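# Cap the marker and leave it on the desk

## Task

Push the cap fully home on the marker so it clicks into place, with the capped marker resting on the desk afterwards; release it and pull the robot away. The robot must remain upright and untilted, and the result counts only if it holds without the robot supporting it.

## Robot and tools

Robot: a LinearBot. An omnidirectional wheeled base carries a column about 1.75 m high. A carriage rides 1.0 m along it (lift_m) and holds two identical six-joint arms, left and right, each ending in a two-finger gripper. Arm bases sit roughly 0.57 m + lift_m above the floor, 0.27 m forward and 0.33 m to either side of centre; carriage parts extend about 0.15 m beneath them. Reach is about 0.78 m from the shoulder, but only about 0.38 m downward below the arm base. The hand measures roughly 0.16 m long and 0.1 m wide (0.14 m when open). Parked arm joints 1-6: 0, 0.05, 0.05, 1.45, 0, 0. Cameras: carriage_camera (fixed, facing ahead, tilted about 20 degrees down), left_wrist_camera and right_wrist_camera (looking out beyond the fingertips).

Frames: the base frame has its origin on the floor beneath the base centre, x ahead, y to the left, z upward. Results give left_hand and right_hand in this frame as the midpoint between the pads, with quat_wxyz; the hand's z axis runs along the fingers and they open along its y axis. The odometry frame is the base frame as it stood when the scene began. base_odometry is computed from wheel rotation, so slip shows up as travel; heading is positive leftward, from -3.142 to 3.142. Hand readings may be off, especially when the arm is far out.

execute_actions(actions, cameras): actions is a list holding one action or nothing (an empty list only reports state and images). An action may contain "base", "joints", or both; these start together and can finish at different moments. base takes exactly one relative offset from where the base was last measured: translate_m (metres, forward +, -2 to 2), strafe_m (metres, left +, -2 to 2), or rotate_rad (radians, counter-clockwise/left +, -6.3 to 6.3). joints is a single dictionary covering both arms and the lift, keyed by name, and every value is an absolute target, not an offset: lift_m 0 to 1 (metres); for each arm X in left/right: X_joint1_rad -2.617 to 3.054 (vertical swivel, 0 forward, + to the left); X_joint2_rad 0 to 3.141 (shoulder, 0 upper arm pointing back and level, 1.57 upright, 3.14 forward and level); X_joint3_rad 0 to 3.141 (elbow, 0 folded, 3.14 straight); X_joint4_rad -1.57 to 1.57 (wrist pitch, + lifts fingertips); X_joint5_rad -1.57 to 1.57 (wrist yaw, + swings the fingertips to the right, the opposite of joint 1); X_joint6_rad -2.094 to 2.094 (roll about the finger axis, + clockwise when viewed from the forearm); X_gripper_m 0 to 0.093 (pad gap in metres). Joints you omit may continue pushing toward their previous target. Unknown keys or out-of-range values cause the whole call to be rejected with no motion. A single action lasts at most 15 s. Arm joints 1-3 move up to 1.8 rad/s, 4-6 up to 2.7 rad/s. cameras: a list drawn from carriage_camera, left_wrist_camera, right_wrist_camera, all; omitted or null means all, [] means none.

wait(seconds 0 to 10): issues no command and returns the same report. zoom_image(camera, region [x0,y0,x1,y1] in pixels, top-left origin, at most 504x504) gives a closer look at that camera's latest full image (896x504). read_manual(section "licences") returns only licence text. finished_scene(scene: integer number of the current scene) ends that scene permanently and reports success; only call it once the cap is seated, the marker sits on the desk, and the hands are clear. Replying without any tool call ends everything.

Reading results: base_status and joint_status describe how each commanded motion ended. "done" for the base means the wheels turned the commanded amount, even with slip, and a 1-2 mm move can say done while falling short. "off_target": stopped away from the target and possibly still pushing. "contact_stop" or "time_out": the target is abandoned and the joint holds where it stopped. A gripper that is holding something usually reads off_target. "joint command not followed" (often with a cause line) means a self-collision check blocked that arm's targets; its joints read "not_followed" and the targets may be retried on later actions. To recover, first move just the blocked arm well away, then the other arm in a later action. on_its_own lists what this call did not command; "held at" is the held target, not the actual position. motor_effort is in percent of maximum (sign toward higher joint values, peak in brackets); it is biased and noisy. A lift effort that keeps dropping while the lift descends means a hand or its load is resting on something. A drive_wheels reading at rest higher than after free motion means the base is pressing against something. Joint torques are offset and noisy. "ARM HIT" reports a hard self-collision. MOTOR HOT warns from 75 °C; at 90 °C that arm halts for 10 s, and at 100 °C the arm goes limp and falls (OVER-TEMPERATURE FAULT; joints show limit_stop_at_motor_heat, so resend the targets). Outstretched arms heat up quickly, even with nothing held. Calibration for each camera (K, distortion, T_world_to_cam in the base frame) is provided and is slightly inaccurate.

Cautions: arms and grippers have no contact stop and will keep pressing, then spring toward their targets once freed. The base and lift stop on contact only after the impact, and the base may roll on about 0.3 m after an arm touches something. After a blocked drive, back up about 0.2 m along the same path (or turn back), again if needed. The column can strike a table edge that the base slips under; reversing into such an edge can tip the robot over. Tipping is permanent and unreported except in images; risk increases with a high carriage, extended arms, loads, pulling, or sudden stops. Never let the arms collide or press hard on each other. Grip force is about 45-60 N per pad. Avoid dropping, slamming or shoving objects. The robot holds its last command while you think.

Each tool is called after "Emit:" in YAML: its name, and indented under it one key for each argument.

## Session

Emit:
execute_actions:
  actions: []
  cameras: ["carriage_camera"]

Scene clock: 0.00 s.
Joint torques (N m, as the arm reports them, + toward a larger angle): no reading
base_odometry: x=+0.000 y=+0.000 heading=+0.000 (m, m, rad; odometry frame)
base_status: not commanded
joint_positions: lift_m=+0.297 left_joint1_rad=-0.028 left_joint2_rad=+0.080 left_joint3_rad=+0.044 left_joint4_rad=+1.467 left_joint5_rad=+0.054 left_joint6_rad=-0.009 left_gripper_m=+0.095 right_joint1_rad=+0.018 right_joint2_rad=+0.070 right_joint3_rad=+0.055 right_joint4_rad=+1.446 right_joint5_rad=-0.039 right_joint6_rad=+0.014 right_gripper_m=+0.094
joint_status: not commanded
motor_effort: lift_m=+31 drive_wheels=+1 (%)
left_hand: x=+0.2973 y=+0.3009 z=+1.2717 quat_wxyz=(+0.997, +0.028, +0.069, -0.020) (m; base frame)
right_hand: x=+0.2962 y=-0.3040 z=+1.2744 quat_wxyz=(+0.997, -0.019, +0.070, +0.017) (m; base frame)
pictures: carriage_camera
camera_calibration (this result's frames):
carriage_camera: T_world_to_cam=[[0.0198054, -0.999667, 0.0165363, -0.0249189], [-0.358609, -0.0225418, -0.933216, 1.2437], [0.933278, 0.0125526, -0.358936, 0.276251], [0, 0, 0, 1]] pos_world=[0.188675, -0.000343101, 1.2602]
Images, in order (width x height): carriage_camera 896x504.

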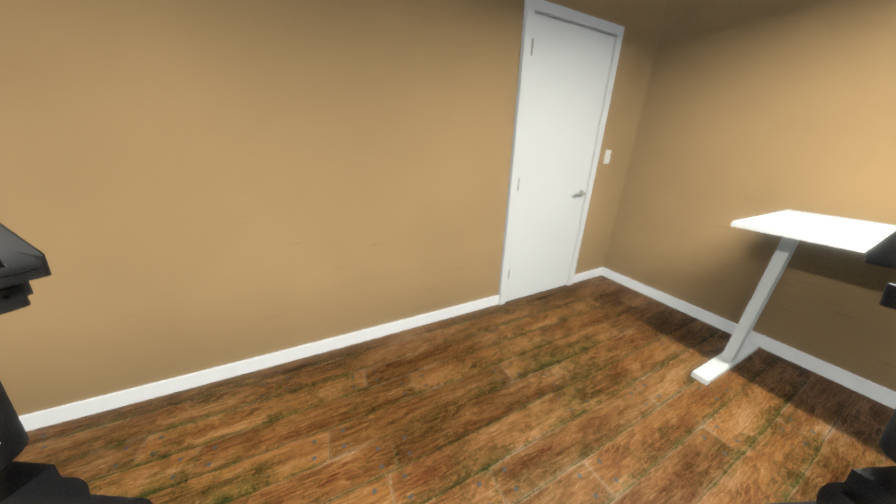

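Emit:
execute_actions:
  actions:
    - {"base":{"rotate_rad":-1.1},"joints":{"lift_m":0.6}}
  cameras: ["carriage_camera"]

Emit:
execute_actions:
  actions:
    - {"base":{"translate_m":0.9}}
  cameras: ["carriage_camera"]

Scene clock: 3.80 s.
Joint torques (N m, as the arm reports them, + toward a larger angle): left_arm=[-0.38  4.1   7.41 -0.15 -0.11 -0.02] | right_arm=[ 0.02  4.7   7.04 -0.08  0.04  0.1 ]
base_odometry: x=+0.000 y=+0.000 heading=-1.100 (m, m, rad; odometry frame)
base_status: done
joint_positions: lift_m=+0.600 left_joint1_rad=-0.028 left_joint2_rad=+0.080 left_joint3_rad=+0.044 left_joint4_rad=+1.466 left_joint5_rad=+0.054 left_joint6_rad=-0.009 left_gripper_m=+0.095 right_joint1_rad=+0.018 right_joint2_rad=+0.070 right_joint3_rad=+0.055 right_joint4_rad=+1.446 right_joint5_rad=-0.039 right_joint6_rad=+0.014 right_gripper_m=+0.094
joint_status: all done
motor_effort: lift_m=+32(40) drive_wheels=+2(6) (%)
left_hand: x=+0.2975 y=+0.3009 z=+1.5742 quat_wxyz=(+0.997, +0.028, +0.070, -0.020) (m; base frame)
right_hand: x=+0.2962 y=-0.3040 z=+1.5770 quat_wxyz=(+0.997, -0.019, +0.070, +0.017) (m; base frame)
pictures: carriage_camera
camera_calibration (this result's frames):
carriage_camera: T_world_to_cam=[[0.0198054, -0.999667, 0.0165363, -0.0299221], [-0.358609, -0.0225418, -0.933216, 1.52605], [0.933278, 0.0125526, -0.358936, 0.384853], [0, 0, 0, 1]] pos_world=[0.188675, -0.000343101, 1.56277]
Images, in order (width x height): carriage_camera 896x504.

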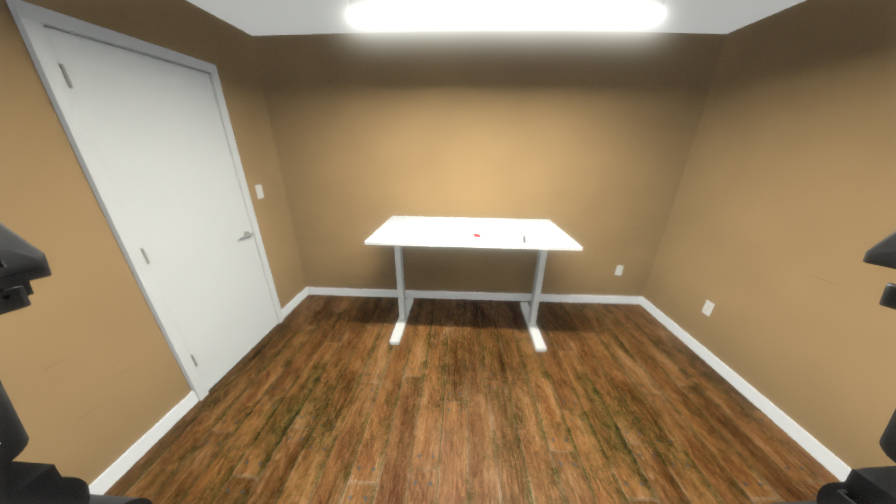

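Scene clock: 7.87 s.
Joint torques (N m, as the arm reports them, + toward a larger angle): left_arm=[-0.41  4.09  7.36 -0.16 -0.14 -0.01] | right_arm=[ 0.03  4.67  7.04 -0.08  0.04  0.09]
base_odometry: x=+0.408 y=-0.802 heading=-1.100 (m, m, rad; odometry frame)
base_status: done
joint_positions: lift_m=+0.600 left_joint1_rad=-0.028 left_joint2_rad=+0.080 left_joint3_rad=+0.044 left_joint4_rad=+1.466 left_joint5_rad=+0.054 left_joint6_rad=-0.009 left_gripper_m=+0.095 right_joint1_rad=+0.018 right_joint2_rad=+0.070 right_joint3_rad=+0.055 right_joint4_rad=+1.446 right_joint5_rad=-0.039 right_joint6_rad=+0.014 right_gripper_m=+0.094
joint_status: not commanded
motor_effort: lift_m=+32(32) drive_wheels=-4(13) (%)
left_hand: x=+0.2976 y=+0.3009 z=+1.5742 quat_wxyz=(+0.997, +0.028, +0.070, -0.020) (m; base frame)
right_hand: x=+0.2963 y=-0.3040 z=+1.5770 quat_wxyz=(+0.997, -0.019, +0.070, +0.017) (m; base frame)
pictures: carriage_camera
camera_calibration (this result's frames):
carriage_camera: T_world_to_cam=[[0.0198054, -0.999667, 0.0165363, -0.0299221], [-0.358609, -0.0225418, -0.933216, 1.52605], [0.933278, 0.0125526, -0.358936, 0.384853], [0, 0, 0, 1]] pos_world=[0.188675, -0.000343101, 1.56277]
Images, in order (width x height): carriage_camera 896x504.

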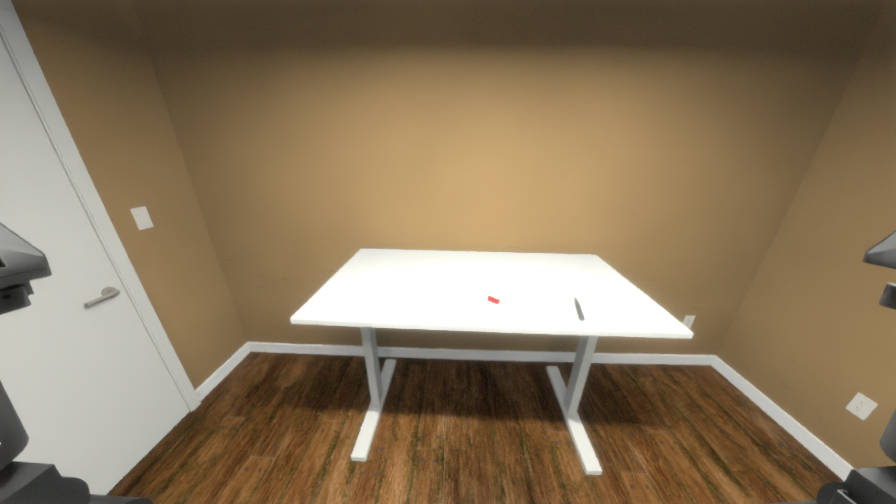

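Emit:
execute_actions:
  actions:
    - {"base":{"strafe_m":-0.45}}
  cameras: []

Emit:
execute_actions:
  actions:
    - {"base":{"translate_m":0.45}}
  cameras: ["carriage_camera"]

Emit:
zoom_image:
  camera: "carriage_camera"
  region: [320,340,520,490]

Scene clock: 12.70 s.
Joint torques (N m, as the arm reports them, + toward a larger angle): left_arm=[-0.51  4.13  7.45 -0.15 -0.14 -0.01] | right_arm=[-0.01  4.73  7.04 -0.06  0.04  0.09]
base_odometry: x=+0.007 y=-1.007 heading=-1.100 (m, m, rad; odometry frame)
base_status: done
joint_positions: lift_m=+0.600 left_joint1_rad=-0.028 left_joint2_rad=+0.080 left_joint3_rad=+0.044 left_joint4_rad=+1.466 left_joint5_rad=+0.054 left_joint6_rad=-0.009 left_gripper_m=+0.095 right_joint1_rad=+0.018 right_joint2_rad=+0.070 right_joint3_rad=+0.055 right_joint4_rad=+1.446 right_joint5_rad=-0.039 right_joint6_rad=+0.014 right_gripper_m=+0.094
joint_status: not commanded
motor_effort: lift_m=+32(32) drive_wheels=-3(3) (%)
left_hand: x=+0.2976 y=+0.3009 z=+1.5742 quat_wxyz=(+0.997, +0.028, +0.070, -0.020) (m; base frame)
right_hand: x=+0.2963 y=-0.3040 z=+1.5770 quat_wxyz=(+0.997, -0.019, +0.070, +0.017) (m; base frame)
pictures: none
No camera images: the call's "cameras" was empty. Leave "cameras" out to get every camera's image.

Scene clock: 15.67 s.
Joint torques (N m, as the arm reports them, + toward a larger angle): left_arm=[-0.43  4.11  7.41 -0.18 -0.1  -0.02] | right_arm=[ 0.05  4.67  7.02 -0.06  0.03  0.1 ]
base_odometry: x=+0.210 y=-1.408 heading=-1.101 (m, m, rad; odometry frame)
base_status: done
joint_positions: lift_m=+0.600 left_joint1_rad=-0.028 left_joint2_rad=+0.080 left_joint3_rad=+0.044 left_joint4_rad=+1.466 left_joint5_rad=+0.054 left_joint6_rad=-0.009 left_gripper_m=+0.095 right_joint1_rad=+0.018 right_joint2_rad=+0.070 right_joint3_rad=+0.055 right_joint4_rad=+1.446 right_joint5_rad=-0.039 right_joint6_rad=+0.014 right_gripper_m=+0.094
joint_status: not commanded
motor_effort: lift_m=+33(32) drive_wheels=-4(16) (%)
left_hand: x=+0.2976 y=+0.3009 z=+1.5742 quat_wxyz=(+0.997, +0.028, +0.070, -0.020) (m; base frame)
right_hand: x=+0.2963 y=-0.3040 z=+1.5770 quat_wxyz=(+0.997, -0.019, +0.070, +0.017) (m; base frame)
pictures: carriage_camera
camera_calibration (this result's frames):
carriage_camera: T_world_to_cam=[[0.0198054, -0.999667, 0.0165363, -0.0299221], [-0.358609, -0.0225418, -0.933216, 1.52605], [0.933278, 0.0125526, -0.358936, 0.384853], [0, 0, 0, 1]] pos_world=[0.188675, -0.000343101, 1.56277]
Images, in order (width x height): carriage_camera 896x504.

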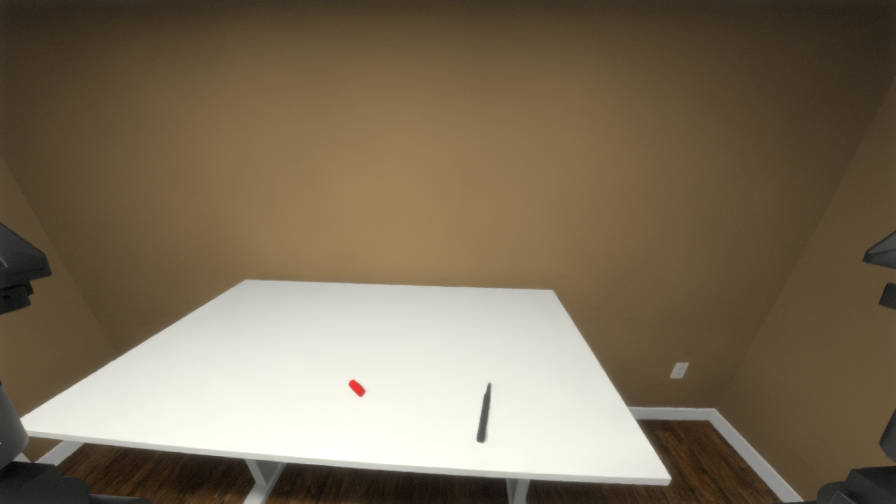

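Region (320, 340, 520, 490) of carriage_camera's 896x504 image, scaled by 2.520, with more detail than that image has; it fills the top 378 rows of this view, and the rest is white.

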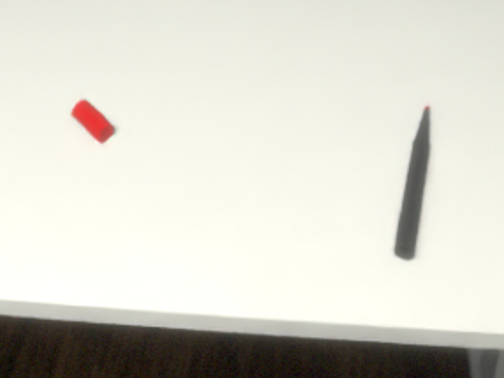

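Emit:
execute_actions:
  actions:
    - {"base":{"translate_m":0.1},"joints":{"lift_m":0.67,"left_joint1_rad":-0.22,"left_joint2_rad":2.234,"left_joint3_rad":1.023,"left_joint4_rad":-0.36,"left_joint5_rad":0,"left_joint6_rad":-1.17,"left_gripper_m":0.06,"right_joint1_rad":0.8,"right_joint2_rad":2.216,"right_joint3_rad":0.985,"right_joint4_rad":-0.34,"right_joint5_rad":0,"right_joint6_rad":-2.08,"right_gripper_m":0.06}}
  cameras: ["left_wrist_camera","right_wrist_camera"]

Emit:
execute_actions:
  actions:
    - {"joints":{"lift_m":0.61}}
  cameras: ["left_wrist_camera","right_wrist_camera"]

Scene clock: 22.53 s.
Joint torques (N m, as the arm reports them, + toward a larger angle): left_arm=[ -0.89 -10.59   5.15   0.46  -0.21  -0.06] | right_arm=[  0.44 -10.05   4.74   0.36  -0.03   0.06]
base_odometry: x=+0.255 y=-1.497 heading=-1.101 (m, m, rad; odometry frame)
base_status: done
joint_positions: lift_m=+0.670 left_joint1_rad=-0.213 left_joint2_rad=+2.230 left_joint3_rad=+1.021 left_joint4_rad=-0.358 left_joint5_rad=+0.003 left_joint6_rad=-1.165 left_gripper_m=+0.060 right_joint1_rad=+0.795 right_joint2_rad=+2.206 right_joint3_rad=+0.982 right_joint4_rad=-0.333 right_joint5_rad=-0.003 right_joint6_rad=-2.074 right_gripper_m=+0.060
joint_status: all done
motor_effort: lift_m=+32(42) drive_wheels=-4(5) (%)
left_hand: x=+0.5776 y=+0.2421 z=+1.0838 quat_wxyz=(+0.000, -0.458, +0.889, -0.002) (m; base frame)
right_hand: x=+0.4832 y=-0.0827 z=+1.0854 quat_wxyz=(+0.007, -0.991, +0.136, -0.003) (m; base frame)
pictures: left_wrist_camera, right_wrist_camera
camera_calibration (this result's frames):
left_wrist_camera: T_world_to_cam=[[0.827603, -0.560337, -0.0330955, -0.301908], [-0.457873, -0.708021, 0.537642, -0.13578], [-0.324694, -0.429801, -0.842523, 1.327], [0, 0, 0, 1]] pos_world=[0.618558, 0.305041, 1.18104]
right_wrist_camera: T_world_to_cam=[[0.27229, 0.961065, 0.0470335, -0.107235], [0.752619, -0.243179, 0.611906, -1.0459], [0.599519, -0.131218, -0.789531, 0.682854], [0, 0, 0, 1]] pos_world=[0.406981, -0.0616793, 1.18417]
Images, in order (width x height): left_wrist_camera 896x504, right_wrist_camera 896x504.

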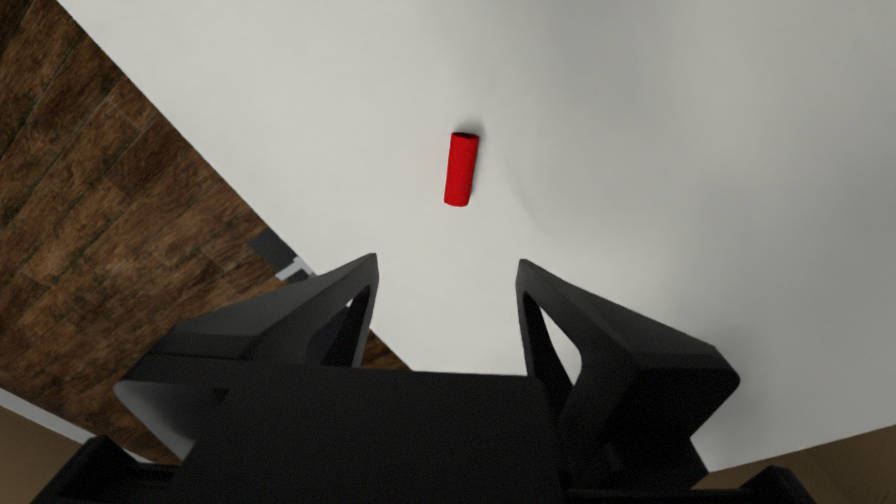

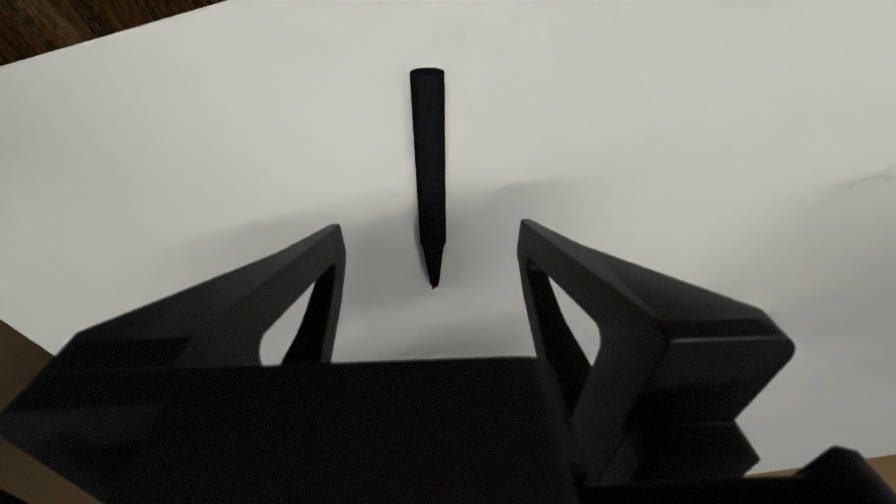

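Scene clock: 23.30 s.
Joint torques (N m, as the arm reports them, + toward a larger angle): left_arm=[ -0.9  -10.76   5.13   0.47  -0.22  -0.07] | right_arm=[  0.53 -10.04   4.77   0.37  -0.06   0.05]
base_odometry: x=+0.255 y=-1.497 heading=-1.101 (m, m, rad; odometry frame)
base_status: not commanded
joint_positions: lift_m=+0.610 left_joint1_rad=-0.213 left_joint2_rad=+2.232 left_joint3_rad=+1.021 left_joint4_rad=-0.359 left_joint5_rad=+0.003 left_joint6_rad=-1.165 left_gripper_m=+0.060 right_joint1_rad=+0.795 right_joint2_rad=+2.207 right_joint3_rad=+0.982 right_joint4_rad=-0.335 right_joint5_rad=-0.003 right_joint6_rad=-2.075 right_gripper_m=+0.060
joint_status: all done
motor_effort: lift_m=+29(29) drive_wheels=-3(4) (%)
left_hand: x=+0.5768 y=+0.2424 z=+1.0233 quat_wxyz=(-0.001, -0.459, +0.889, -0.001) (m; base frame)
right_hand: x=+0.4827 y=-0.0833 z=+1.0252 quat_wxyz=(+0.005, -0.991, +0.136, -0.002) (m; base frame)
pictures: left_wrist_camera, right_wrist_camera
camera_calibration (this result's frames):
left_wrist_camera: T_world_to_cam=[[0.827503, -0.560302, -0.0360673, -0.300101], [-0.456311, -0.708568, 0.538249, -0.104825], [-0.327138, -0.428945, -0.842014, 1.27659], [0, 0, 0, 1]] pos_world=[0.618122, 0.305164, 1.1205]
right_wrist_camera: T_world_to_cam=[[0.272013, 0.961279, 0.0441743, -0.100632], [0.753848, -0.241398, 0.611097, -1.00844], [0.598098, -0.132925, -0.790322, 0.636856], [0, 0, 0, 1]] pos_world=[0.40668, -0.0620451, 1.12402]
Images, in order (width x height): left_wrist_camera 896x504, right_wrist_camera 896x504.

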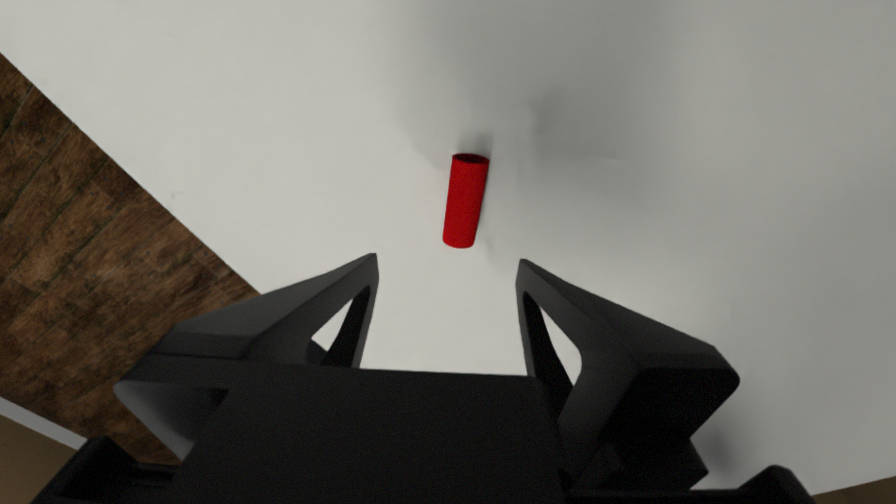

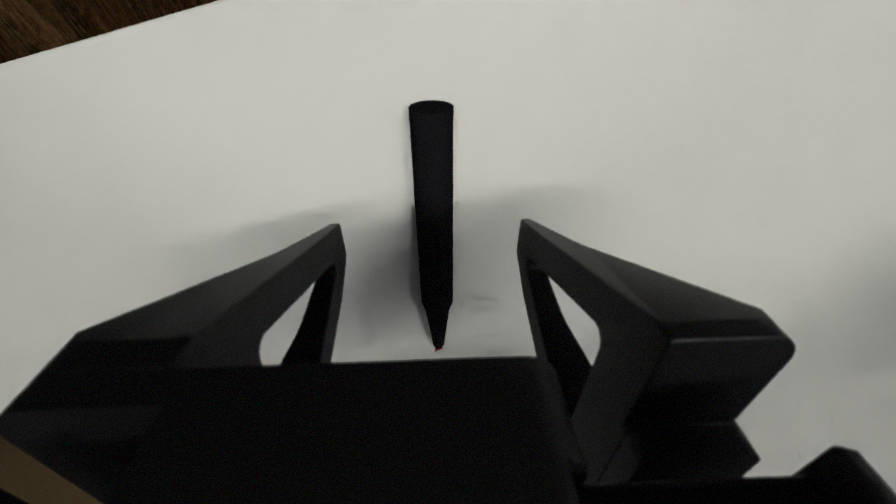

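Emit:
execute_actions:
  actions:
    - {"joints":{"lift_m":0.56,"left_joint4_rad":-0.325,"left_joint6_rad":-1.1,"right_joint1_rad":0.825,"right_joint2_rad":2.225}}
  cameras: ["left_wrist_camera","right_wrist_camera"]

Scene clock: 25.63 s.
Joint torques (N m, as the arm reports them, + toward a larger angle): left_arm=[ -0.93 -11.07   5.26   0.61  -0.21   0.03] | right_arm=[  0.38 -10.17   4.54   0.35  -0.04   0.05]
base_odometry: x=+0.255 y=-1.497 heading=-1.101 (m, m, rad; odometry frame)
base_status: not commanded
joint_positions: lift_m=+0.560 left_joint1_rad=-0.213 left_joint2_rad=+2.235 left_joint3_rad=+1.021 left_joint4_rad=-0.328 left_joint5_rad=+0.003 left_joint6_rad=-1.103 left_gripper_m=+0.060 right_joint1_rad=+0.821 right_joint2_rad=+2.216 right_joint3_rad=+0.982 right_joint4_rad=-0.335 right_joint5_rad=-0.002 right_joint6_rad=-2.075 right_gripper_m=+0.060
joint_status: all done
motor_effort: lift_m=+29(30) drive_wheels=+2(3) (%)
left_hand: x=+0.5837 y=+0.2409 z=+0.9726 quat_wxyz=(+0.011, -0.431, +0.902, -0.010) (m; base frame)
right_hand: x=+0.4751 y=-0.0792 z=+0.9726 quat_wxyz=(+0.001, -0.992, +0.122, +0.000) (m; base frame)
pictures: left_wrist_camera, right_wrist_camera
camera_calibration (this result's frames):
left_wrist_camera: T_world_to_cam=[[0.79197, -0.610477, -0.0100924, -0.300885], [-0.514212, -0.675816, 0.52807, -0.0396417], [-0.329195, -0.413026, -0.849141, 1.23981], [0, 0, 0, 1]] pos_world=[0.626047, 0.3016, 1.07067]
right_wrist_camera: T_world_to_cam=[[0.246481, 0.968487, 0.0357816, -0.0793601], [0.763486, -0.216784, 0.608353, -0.969522], [0.596939, -0.122629, -0.792859, 0.60421], [0, 0, 0, 1]] pos_world=[0.399101, -0.0592243, 1.0717]
Images, in order (width x height): left_wrist_camera 896x504, right_wrist_camera 896x504.

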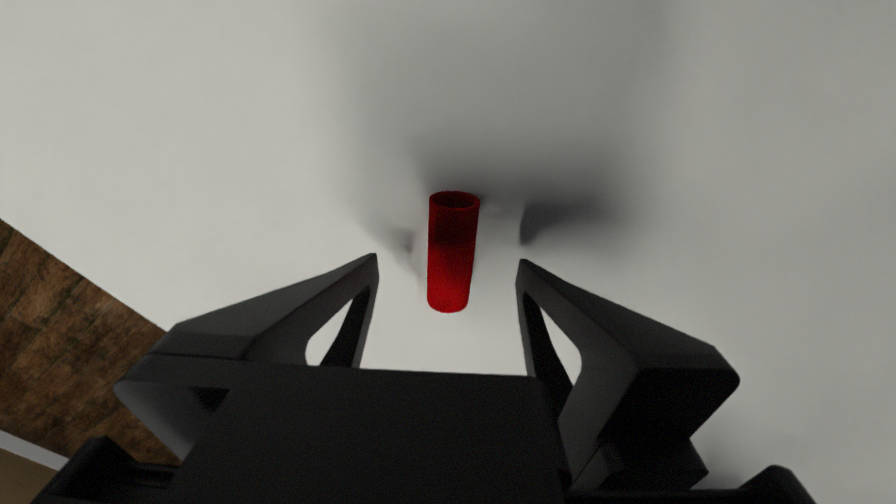

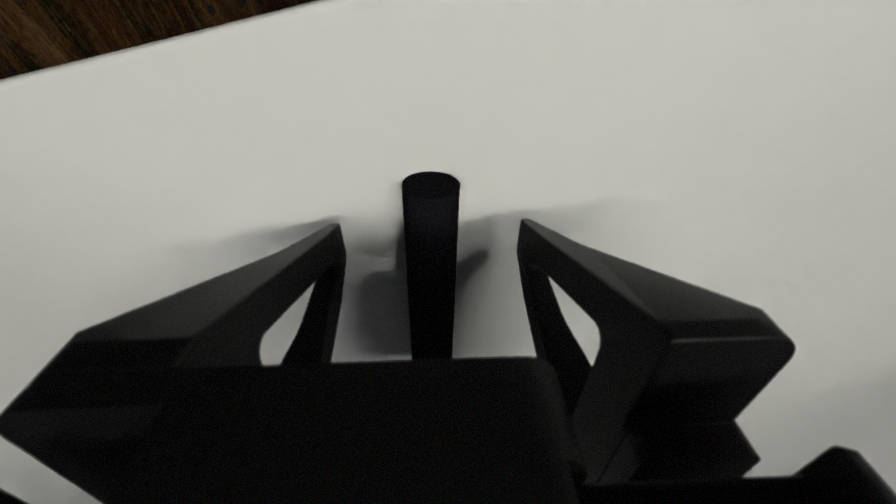

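Emit:
execute_actions:
  actions:
    - {"joints":{"lift_m":0.59,"left_gripper_m":0.09,"left_joint6_rad":2.04}}
  cameras: []

Emit:
execute_actions:
  actions:
    - {"joints":{"lift_m":0.547,"left_gripper_m":0.05,"right_gripper_m":0.05}}
  cameras: ["left_wrist_camera","right_wrist_camera"]

Emit:
execute_actions:
  actions:
    - {"joints":{"left_gripper_m":0,"right_gripper_m":0}}
  cameras: ["left_wrist_camera","right_wrist_camera"]

Scene clock: 30.60 s.
Joint torques (N m, as the arm reports them, + toward a larger angle): left_arm=[ -0.86 -10.84   5.19   0.47  -0.06   0.03] | right_arm=[  0.33 -10.16   4.63   0.36  -0.05   0.05]
base_odometry: x=+0.255 y=-1.497 heading=-1.101 (m, m, rad; odometry frame)
base_status: not commanded
joint_positions: lift_m=+0.590 left_joint1_rad=-0.213 left_joint2_rad=+2.233 left_joint3_rad=+1.021 left_joint4_rad=-0.326 left_joint5_rad=+0.003 left_joint6_rad=+2.036 left_gripper_m=+0.090 right_joint1_rad=+0.821 right_joint2_rad=+2.217 right_joint3_rad=+0.982 right_joint4_rad=-0.336 right_joint5_rad=-0.002 right_joint6_rad=-2.075 right_gripper_m=+0.060
joint_status: all done
motor_effort: lift_m=+33(40) drive_wheels=+2(3) (%)
left_hand: x=+0.5846 y=+0.2408 z=+1.0029 quat_wxyz=(+0.011, +0.902, +0.432, +0.012) (m; base frame)
right_hand: x=+0.4748 y=-0.0796 z=+1.0020 quat_wxyz=(+0.000, -0.992, +0.122, +0.001) (m; base frame)
pictures: none
No camera images: the call's "cameras" was empty. Leave "cameras" out to get every camera's image.

Scene clock: 31.30 s.
Joint torques (N m, as the arm reports them, + toward a larger angle): left_arm=[ -0.89 -10.92   5.05   0.47  -0.06   0.03] | right_arm=[  0.34 -10.33   4.71   0.36  -0.06   0.06]
base_odometry: x=+0.255 y=-1.497 heading=-1.101 (m, m, rad; odometry frame)
base_status: not commanded
joint_positions: lift_m=+0.547 left_joint1_rad=-0.213 left_joint2_rad=+2.234 left_joint3_rad=+1.021 left_joint4_rad=-0.326 left_joint5_rad=+0.003 left_joint6_rad=+2.036 left_gripper_m=+0.050 right_joint1_rad=+0.821 right_joint2_rad=+2.219 right_joint3_rad=+0.982 right_joint4_rad=-0.338 right_joint5_rad=-0.002 right_joint6_rad=-2.075 right_gripper_m=+0.050
joint_status: all done
motor_effort: lift_m=+29(31) drive_wheels=+2(3) (%)
left_hand: x=+0.5844 y=+0.2408 z=+0.9598 quat_wxyz=(+0.011, +0.902, +0.432, +0.012) (m; base frame)
right_hand: x=+0.4743 y=-0.0802 z=+0.9588 quat_wxyz=(-0.001, -0.992, +0.122, +0.002) (m; base frame)
pictures: left_wrist_camera, right_wrist_camera
camera_calibration (this result's frames):
left_wrist_camera: T_world_to_cam=[[-0.79092, 0.608144, -0.0678657, 0.385417], [0.481251, 0.686691, 0.544841, -0.958538], [0.377945, 0.398266, -0.835788, 0.60776], [0, 0, 0, 1]] pos_world=[0.536432, 0.181781, 1.05637]
right_wrist_camera: T_world_to_cam=[[0.246593, 0.968626, 0.0309149, -0.0730571], [0.765527, -0.214251, 0.606684, -0.959868], [0.594273, -0.125938, -0.794342, 0.596079], [0, 0, 0, 1]] pos_world=[0.398586, -0.0598186, 1.05809]
Images, in order (width x height): left_wrist_camera 896x504, right_wrist_camera 896x504.

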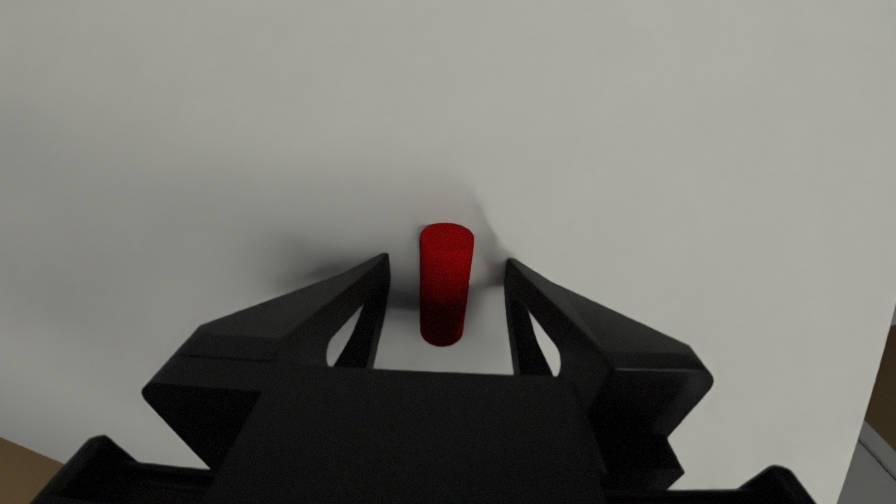

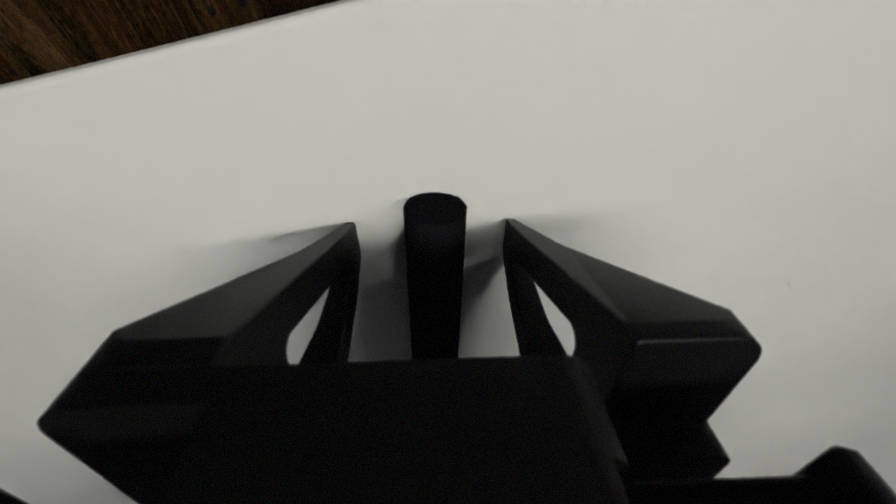

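Scene clock: 31.90 s.
Joint torques (N m, as the arm reports them, + toward a larger angle): left_arm=[ -0.93 -10.88   5.11   0.46  -0.04   0.01] | right_arm=[  0.34 -10.35   4.62   0.37  -0.05   0.05]
base_odometry: x=+0.255 y=-1.497 heading=-1.101 (m, m, rad; odometry frame)
base_status: not commanded
joint_positions: lift_m=+0.547 left_joint1_rad=-0.213 left_joint2_rad=+2.234 left_joint3_rad=+1.021 left_joint4_rad=-0.326 left_joint5_rad=+0.003 left_joint6_rad=+2.036 left_gripper_m=+0.019 right_joint1_rad=+0.821 right_joint2_rad=+2.219 right_joint3_rad=+0.982 right_joint4_rad=-0.338 right_joint5_rad=-0.002 right_joint6_rad=-2.075 right_gripper_m=+0.017
joint_status: left_gripper_m off_target (ended at +0.019, target +0.000); right_gripper_m off_target (ended at +0.017, target +0.000)
motor_effort: lift_m=+29(29) drive_wheels=+2(2) (%)
left_hand: x=+0.5844 y=+0.2408 z=+0.9598 quat_wxyz=(+0.011, +0.902, +0.432, +0.012) (m; base frame)
right_hand: x=+0.4743 y=-0.0802 z=+0.9588 quat_wxyz=(-0.001, -0.992, +0.122, +0.002) (m; base frame)
pictures: left_wrist_camera, right_wrist_camera
camera_calibration (this result's frames):
left_wrist_camera: T_world_to_cam=[[-0.79092, 0.608144, -0.0678657, 0.385417], [0.481251, 0.686691, 0.544841, -0.958538], [0.377945, 0.398266, -0.835788, 0.60776], [0, 0, 0, 1]] pos_world=[0.536432, 0.181781, 1.05637]
right_wrist_camera: T_world_to_cam=[[0.246593, 0.968626, 0.0309149, -0.0730571], [0.765527, -0.214251, 0.606684, -0.959868], [0.594273, -0.125938, -0.794342, 0.596079], [0, 0, 0, 1]] pos_world=[0.398586, -0.0598186, 1.05809]
Images, in order (width x height): left_wrist_camera 896x504, right_wrist_camera 896x504.

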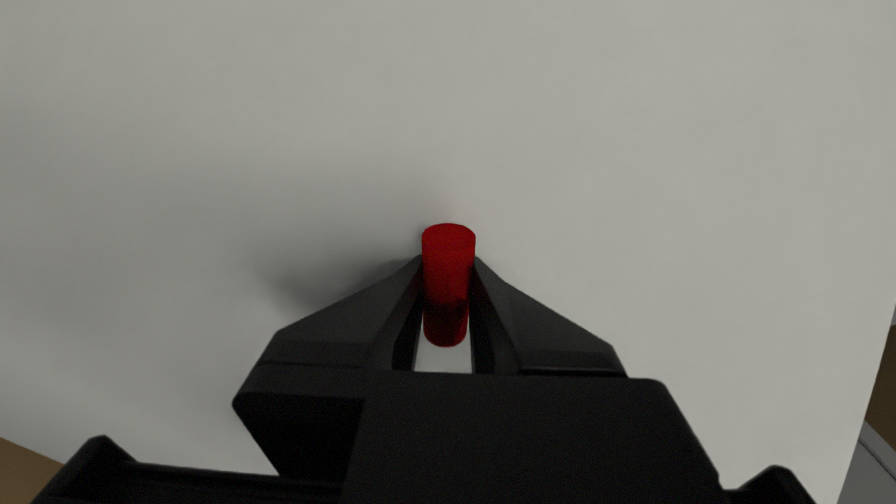

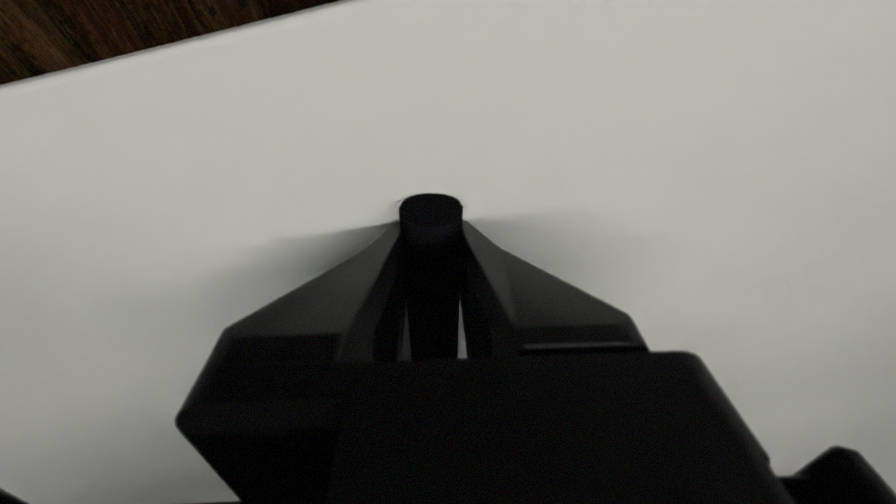

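Emit:
execute_actions:
  actions:
    - {"joints":{"lift_m":0.6}}
  cameras: []

Emit:
execute_actions:
  actions:
    - {"joints":{"left_joint1_rad":-0.2,"left_joint2_rad":1.6,"left_joint3_rad":1.2,"left_joint4_rad":0.4,"left_joint5_rad":-0.3,"left_joint6_rad":-1.6,"right_joint1_rad":0.3,"right_joint2_rad":1.6,"right_joint3_rad":1.2,"right_joint4_rad":0.4,"right_joint5_rad":0.4,"right_joint6_rad":1.57}}
  cameras: []

Emit:
execute_actions:
  actions:
    - {"joints":{"left_joint1_rad":-0.67,"left_joint5_rad":-0.64,"right_joint1_rad":0.645,"right_joint5_rad":0.655}}
  cameras: ["carriage_camera","left_wrist_camera"]

Emit:
zoom_image:
  camera: "carriage_camera"
  region: [390,150,510,240]

Scene clock: 36.57 s.
Joint torques (N m, as the arm reports them, + toward a larger angle): left_arm=[ -0.9  -10.79   5.05   0.45  -0.05   0.01] | right_arm=[  0.33 -10.33   4.65   0.36  -0.05   0.05]
base_odometry: x=+0.255 y=-1.497 heading=-1.101 (m, m, rad; odometry frame)
base_status: not commanded
joint_positions: lift_m=+0.600 left_joint1_rad=-0.213 left_joint2_rad=+2.232 left_joint3_rad=+1.021 left_joint4_rad=-0.324 left_joint5_rad=+0.002 left_joint6_rad=+2.036 left_gripper_m=+0.019 right_joint1_rad=+0.821 right_joint2_rad=+2.219 right_joint3_rad=+0.982 right_joint4_rad=-0.337 right_joint5_rad=-0.002 right_joint6_rad=-2.075 right_gripper_m=+0.017
joint_status: all done
motor_effort: lift_m=+33(40) drive_wheels=+2(3) (%)
left_hand: x=+0.5852 y=+0.2407 z=+1.0132 quat_wxyz=(+0.012, +0.902, +0.432, +0.013) (m; base frame)
right_hand: x=+0.4744 y=-0.0801 z=+1.0115 quat_wxyz=(-0.001, -0.992, +0.122, +0.002) (m; base frame)
pictures: none
No camera images: the call's "cameras" was empty. Leave "cameras" out to get every camera's image.

Scene clock: 39.10 s.
Joint torques (N m, as the arm reports them, + toward a larger angle): left_arm=[ 0.13 -8.36  9.3   2.31 -0.15  0.  ] | right_arm=[ 0.63 -8.93  8.66  2.42 -0.01  0.07]
base_odometry: x=+0.255 y=-1.497 heading=-1.101 (m, m, rad; odometry frame)
base_status: not commanded
joint_positions: lift_m=+0.600 left_joint1_rad=-0.210 left_joint2_rad=+1.594 left_joint3_rad=+1.204 left_joint4_rad=+0.410 left_joint5_rad=-0.295 left_joint6_rad=-1.596 left_gripper_m=+0.019 right_joint1_rad=+0.293 right_joint2_rad=+1.597 right_joint3_rad=+1.210 right_joint4_rad=+0.409 right_joint5_rad=+0.401 right_joint6_rad=+1.563 right_gripper_m=+0.017
joint_status: all done
motor_effort: lift_m=+32(32) drive_wheels=-3(4) (%)
left_hand: x=+0.7726 y=+0.2533 z=+1.4899 quat_wxyz=(+0.518, -0.523, +0.466, -0.491) (m; base frame)
right_hand: x=+0.7659 y=-0.2285 z=+1.4906 quat_wxyz=(+0.531, +0.521, +0.467, +0.477) (m; base frame)
pictures: none
No camera images: the call's "cameras" was empty. Leave "cameras" out to get every camera's image.

Scene clock: 40.17 s.
Joint torques (N m, as the arm reports them, + toward a larger angle): left_arm=[-0.21 -8.39  9.22  2.1  -0.16  0.04] | right_arm=[-0.28 -8.78  8.58  2.3   0.11  0.08]
base_odometry: x=+0.255 y=-1.497 heading=-1.101 (m, m, rad; odometry frame)
base_status: not commanded
joint_positions: lift_m=+0.600 left_joint1_rad=-0.671 left_joint2_rad=+1.594 left_joint3_rad=+1.204 left_joint4_rad=+0.410 left_joint5_rad=-0.633 left_joint6_rad=-1.596 left_gripper_m=+0.019 right_joint1_rad=+0.649 right_joint2_rad=+1.597 right_joint3_rad=+1.210 right_joint4_rad=+0.409 right_joint5_rad=+0.645 right_joint6_rad=+1.563 right_gripper_m=+0.017
joint_status: all done
motor_effort: lift_m=+32(33) drive_wheels=-3(3) (%)
left_hand: x=+0.7049 y=+0.0873 z=+1.4894 quat_wxyz=(+0.485, -0.495, +0.496, -0.523) (m; base frame)
right_hand: x=+0.7107 y=-0.0989 z=+1.4901 quat_wxyz=(+0.502, +0.496, +0.495, +0.507) (m; base frame)
pictures: carriage_camera, left_wrist_camera
camera_calibration (this result's frames):
carriage_camera: T_world_to_cam=[[0.0198054, -0.999667, 0.0165363, -0.0299222], [-0.358609, -0.0225418, -0.933216, 1.52605], [0.933278, 0.0125526, -0.358936, 0.384853], [0, 0, 0, 1]] pos_world=[0.188675, -0.000343101, 1.56277]
left_wrist_camera: T_world_to_cam=[[0.023827, 0.0592073, 0.997961, -1.50379], [-0.56945, -0.819668, 0.0622255, 0.391282], [0.821681, -0.569771, 0.0141853, -0.428295], [0, 0, 0, 1]] pos_world=[0.610569, 0.165726, 1.48245]
Images, in order (width x height): carriage_camera 896x504, left_wrist_camera 896x504.

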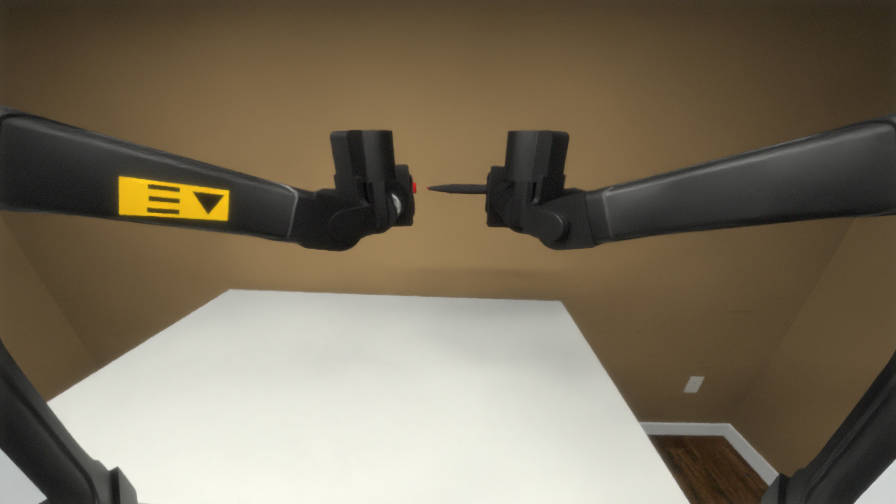

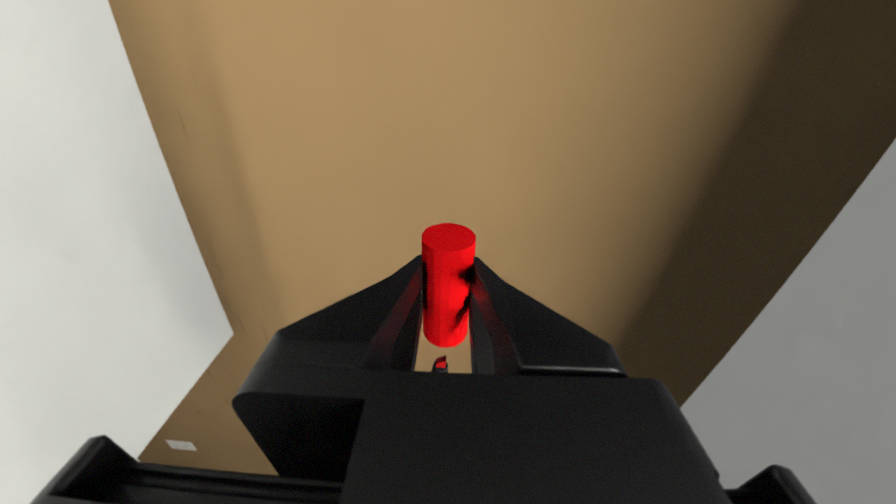

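Region (390, 150, 510, 240) of carriage_camera's 896x504 image, scaled by 4.200, with more detail than that image has; it fills the top 378 rows of this view, and the rest is white.

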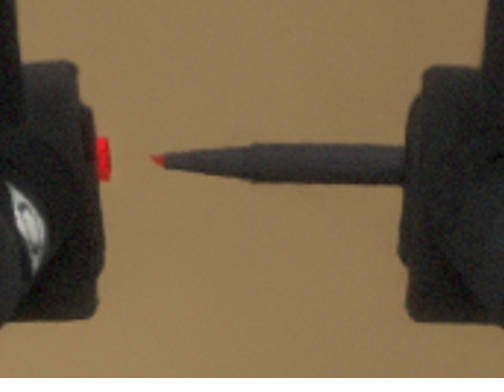

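Emit:
execute_actions:
  actions:
    - {"joints":{"left_joint1_rad":-0.76,"left_joint5_rad":-0.73,"right_joint1_rad":0.737,"right_joint5_rad":0.733}}
  cameras: ["left_wrist_camera"]

Emit:
execute_actions:
  actions:
    - {"joints":{"left_joint1_rad":-0.81,"left_joint5_rad":-0.75,"right_joint1_rad":0.787,"right_joint5_rad":0.753}}
  cameras: ["left_wrist_camera","carriage_camera"]

Scene clock: 42.93 s.
Joint torques (N m, as the arm reports them, + toward a larger angle): left_arm=[-0.27 -8.16  9.31  2.12 -0.15  0.02] | right_arm=[-0.28 -8.87  8.37  2.23  0.1   0.07]
base_odometry: x=+0.255 y=-1.497 heading=-1.101 (m, m, rad; odometry frame)
base_status: not commanded
joint_positions: lift_m=+0.600 left_joint1_rad=-0.764 left_joint2_rad=+1.594 left_joint3_rad=+1.204 left_joint4_rad=+0.410 left_joint5_rad=-0.724 left_joint6_rad=-1.596 left_gripper_m=+0.019 right_joint1_rad=+0.742 right_joint2_rad=+1.597 right_joint3_rad=+1.210 right_joint4_rad=+0.409 right_joint5_rad=+0.724 right_joint6_rad=+1.563 right_gripper_m=+0.017
joint_status: all done
motor_effort: lift_m=+32(32) drive_wheels=+2(3) (%)
left_hand: x=+0.6837 y=+0.0629 z=+1.4891 quat_wxyz=(+0.484, -0.496, +0.497, -0.523) (m; base frame)
right_hand: x=+0.6898 y=-0.0716 z=+1.4899 quat_wxyz=(+0.498, +0.493, +0.499, +0.510) (m; base frame)
pictures: left_wrist_camera
camera_calibration (this result's frames):
left_wrist_camera: T_world_to_cam=[[0.0253691, 0.0603229, 0.997856, -1.50253], [-0.569995, -0.819151, 0.0640111, 0.356885], [0.821256, -0.570398, 0.0136027, -0.423586], [0, 0, 0, 1]] pos_world=[0.589413, 0.141367, 1.48223]
Images, in order (width x height): left_wrist_camera 896x504.

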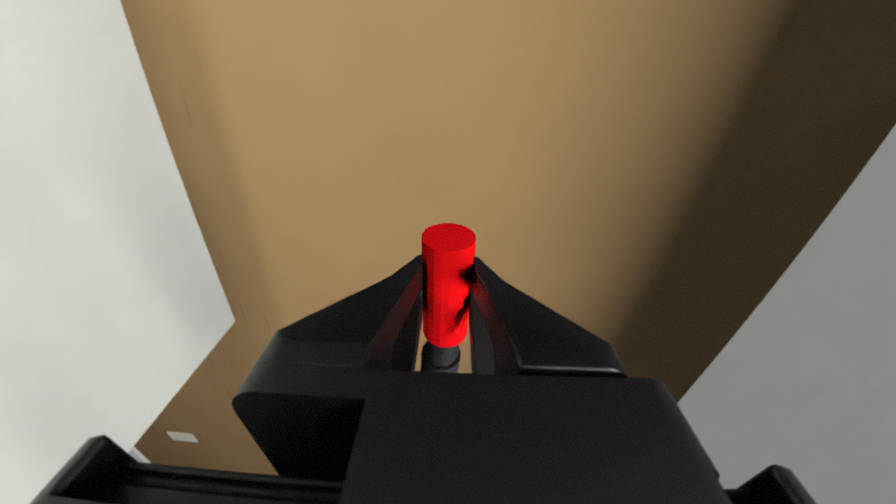

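Scene clock: 43.47 s.
Joint torques (N m, as the arm reports them, + toward a larger angle): left_arm=[-1.09 -8.13  9.32  2.07  0.01  0.01] | right_arm=[ 1.1  -8.7   8.44  2.23 -0.07  0.08]
base_odometry: x=+0.255 y=-1.497 heading=-1.101 (m, m, rad; odometry frame)
base_status: not commanded
joint_positions: lift_m=+0.600 left_joint1_rad=-0.798 left_joint2_rad=+1.594 left_joint3_rad=+1.204 left_joint4_rad=+0.407 left_joint5_rad=-0.761 left_joint6_rad=-1.596 left_gripper_m=+0.019 right_joint1_rad=+0.775 right_joint2_rad=+1.597 right_joint3_rad=+1.210 right_joint4_rad=+0.408 right_joint5_rad=+0.761 right_joint6_rad=+1.564 right_gripper_m=+0.017
joint_status: all done
motor_effort: lift_m=+32(32) drive_wheels=+2(2) (%)
left_hand: x=+0.6754 y=+0.0549 z=+1.4884 quat_wxyz=(+0.484, -0.497, +0.497, -0.521) (m; base frame)
right_hand: x=+0.6819 y=-0.0638 z=+1.4896 quat_wxyz=(+0.498, +0.495, +0.498, +0.509) (m; base frame)
pictures: carriage_camera, left_wrist_camera
camera_calibration (this result's frames):
carriage_camera: T_world_to_cam=[[0.0198054, -0.999667, 0.0165363, -0.0299222], [-0.358609, -0.0225418, -0.933216, 1.52605], [0.933278, 0.0125526, -0.358936, 0.384853], [0, 0, 0, 1]] pos_world=[0.188675, -0.000343101, 1.56277]
left_wrist_camera: T_world_to_cam=[[0.0278613, 0.059109, 0.997863, -1.50277], [-0.567645, -0.820746, 0.0644666, 0.343473], [0.822802, -0.568227, 0.0106858, -0.418113], [0, 0, 0, 1]] pos_world=[0.580864, 0.133148, 1.48189]
Images, in order (width x height): carriage_camera 896x504, left_wrist_camera 896x504.

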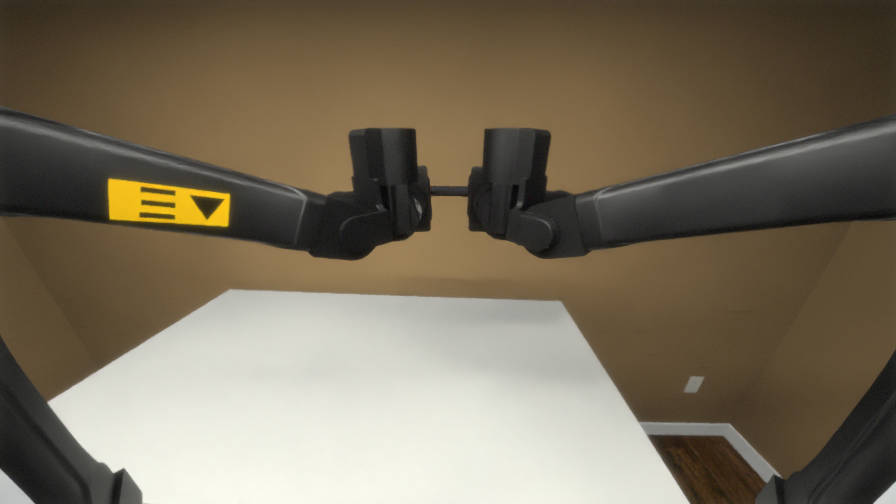

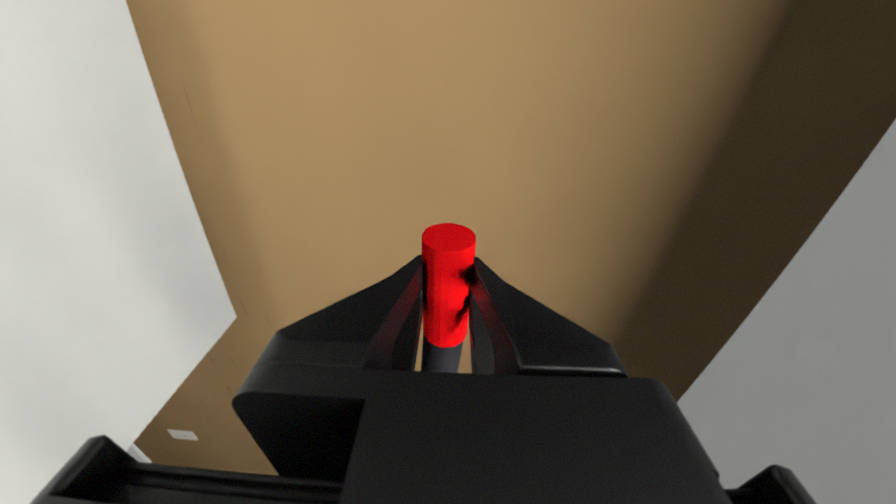

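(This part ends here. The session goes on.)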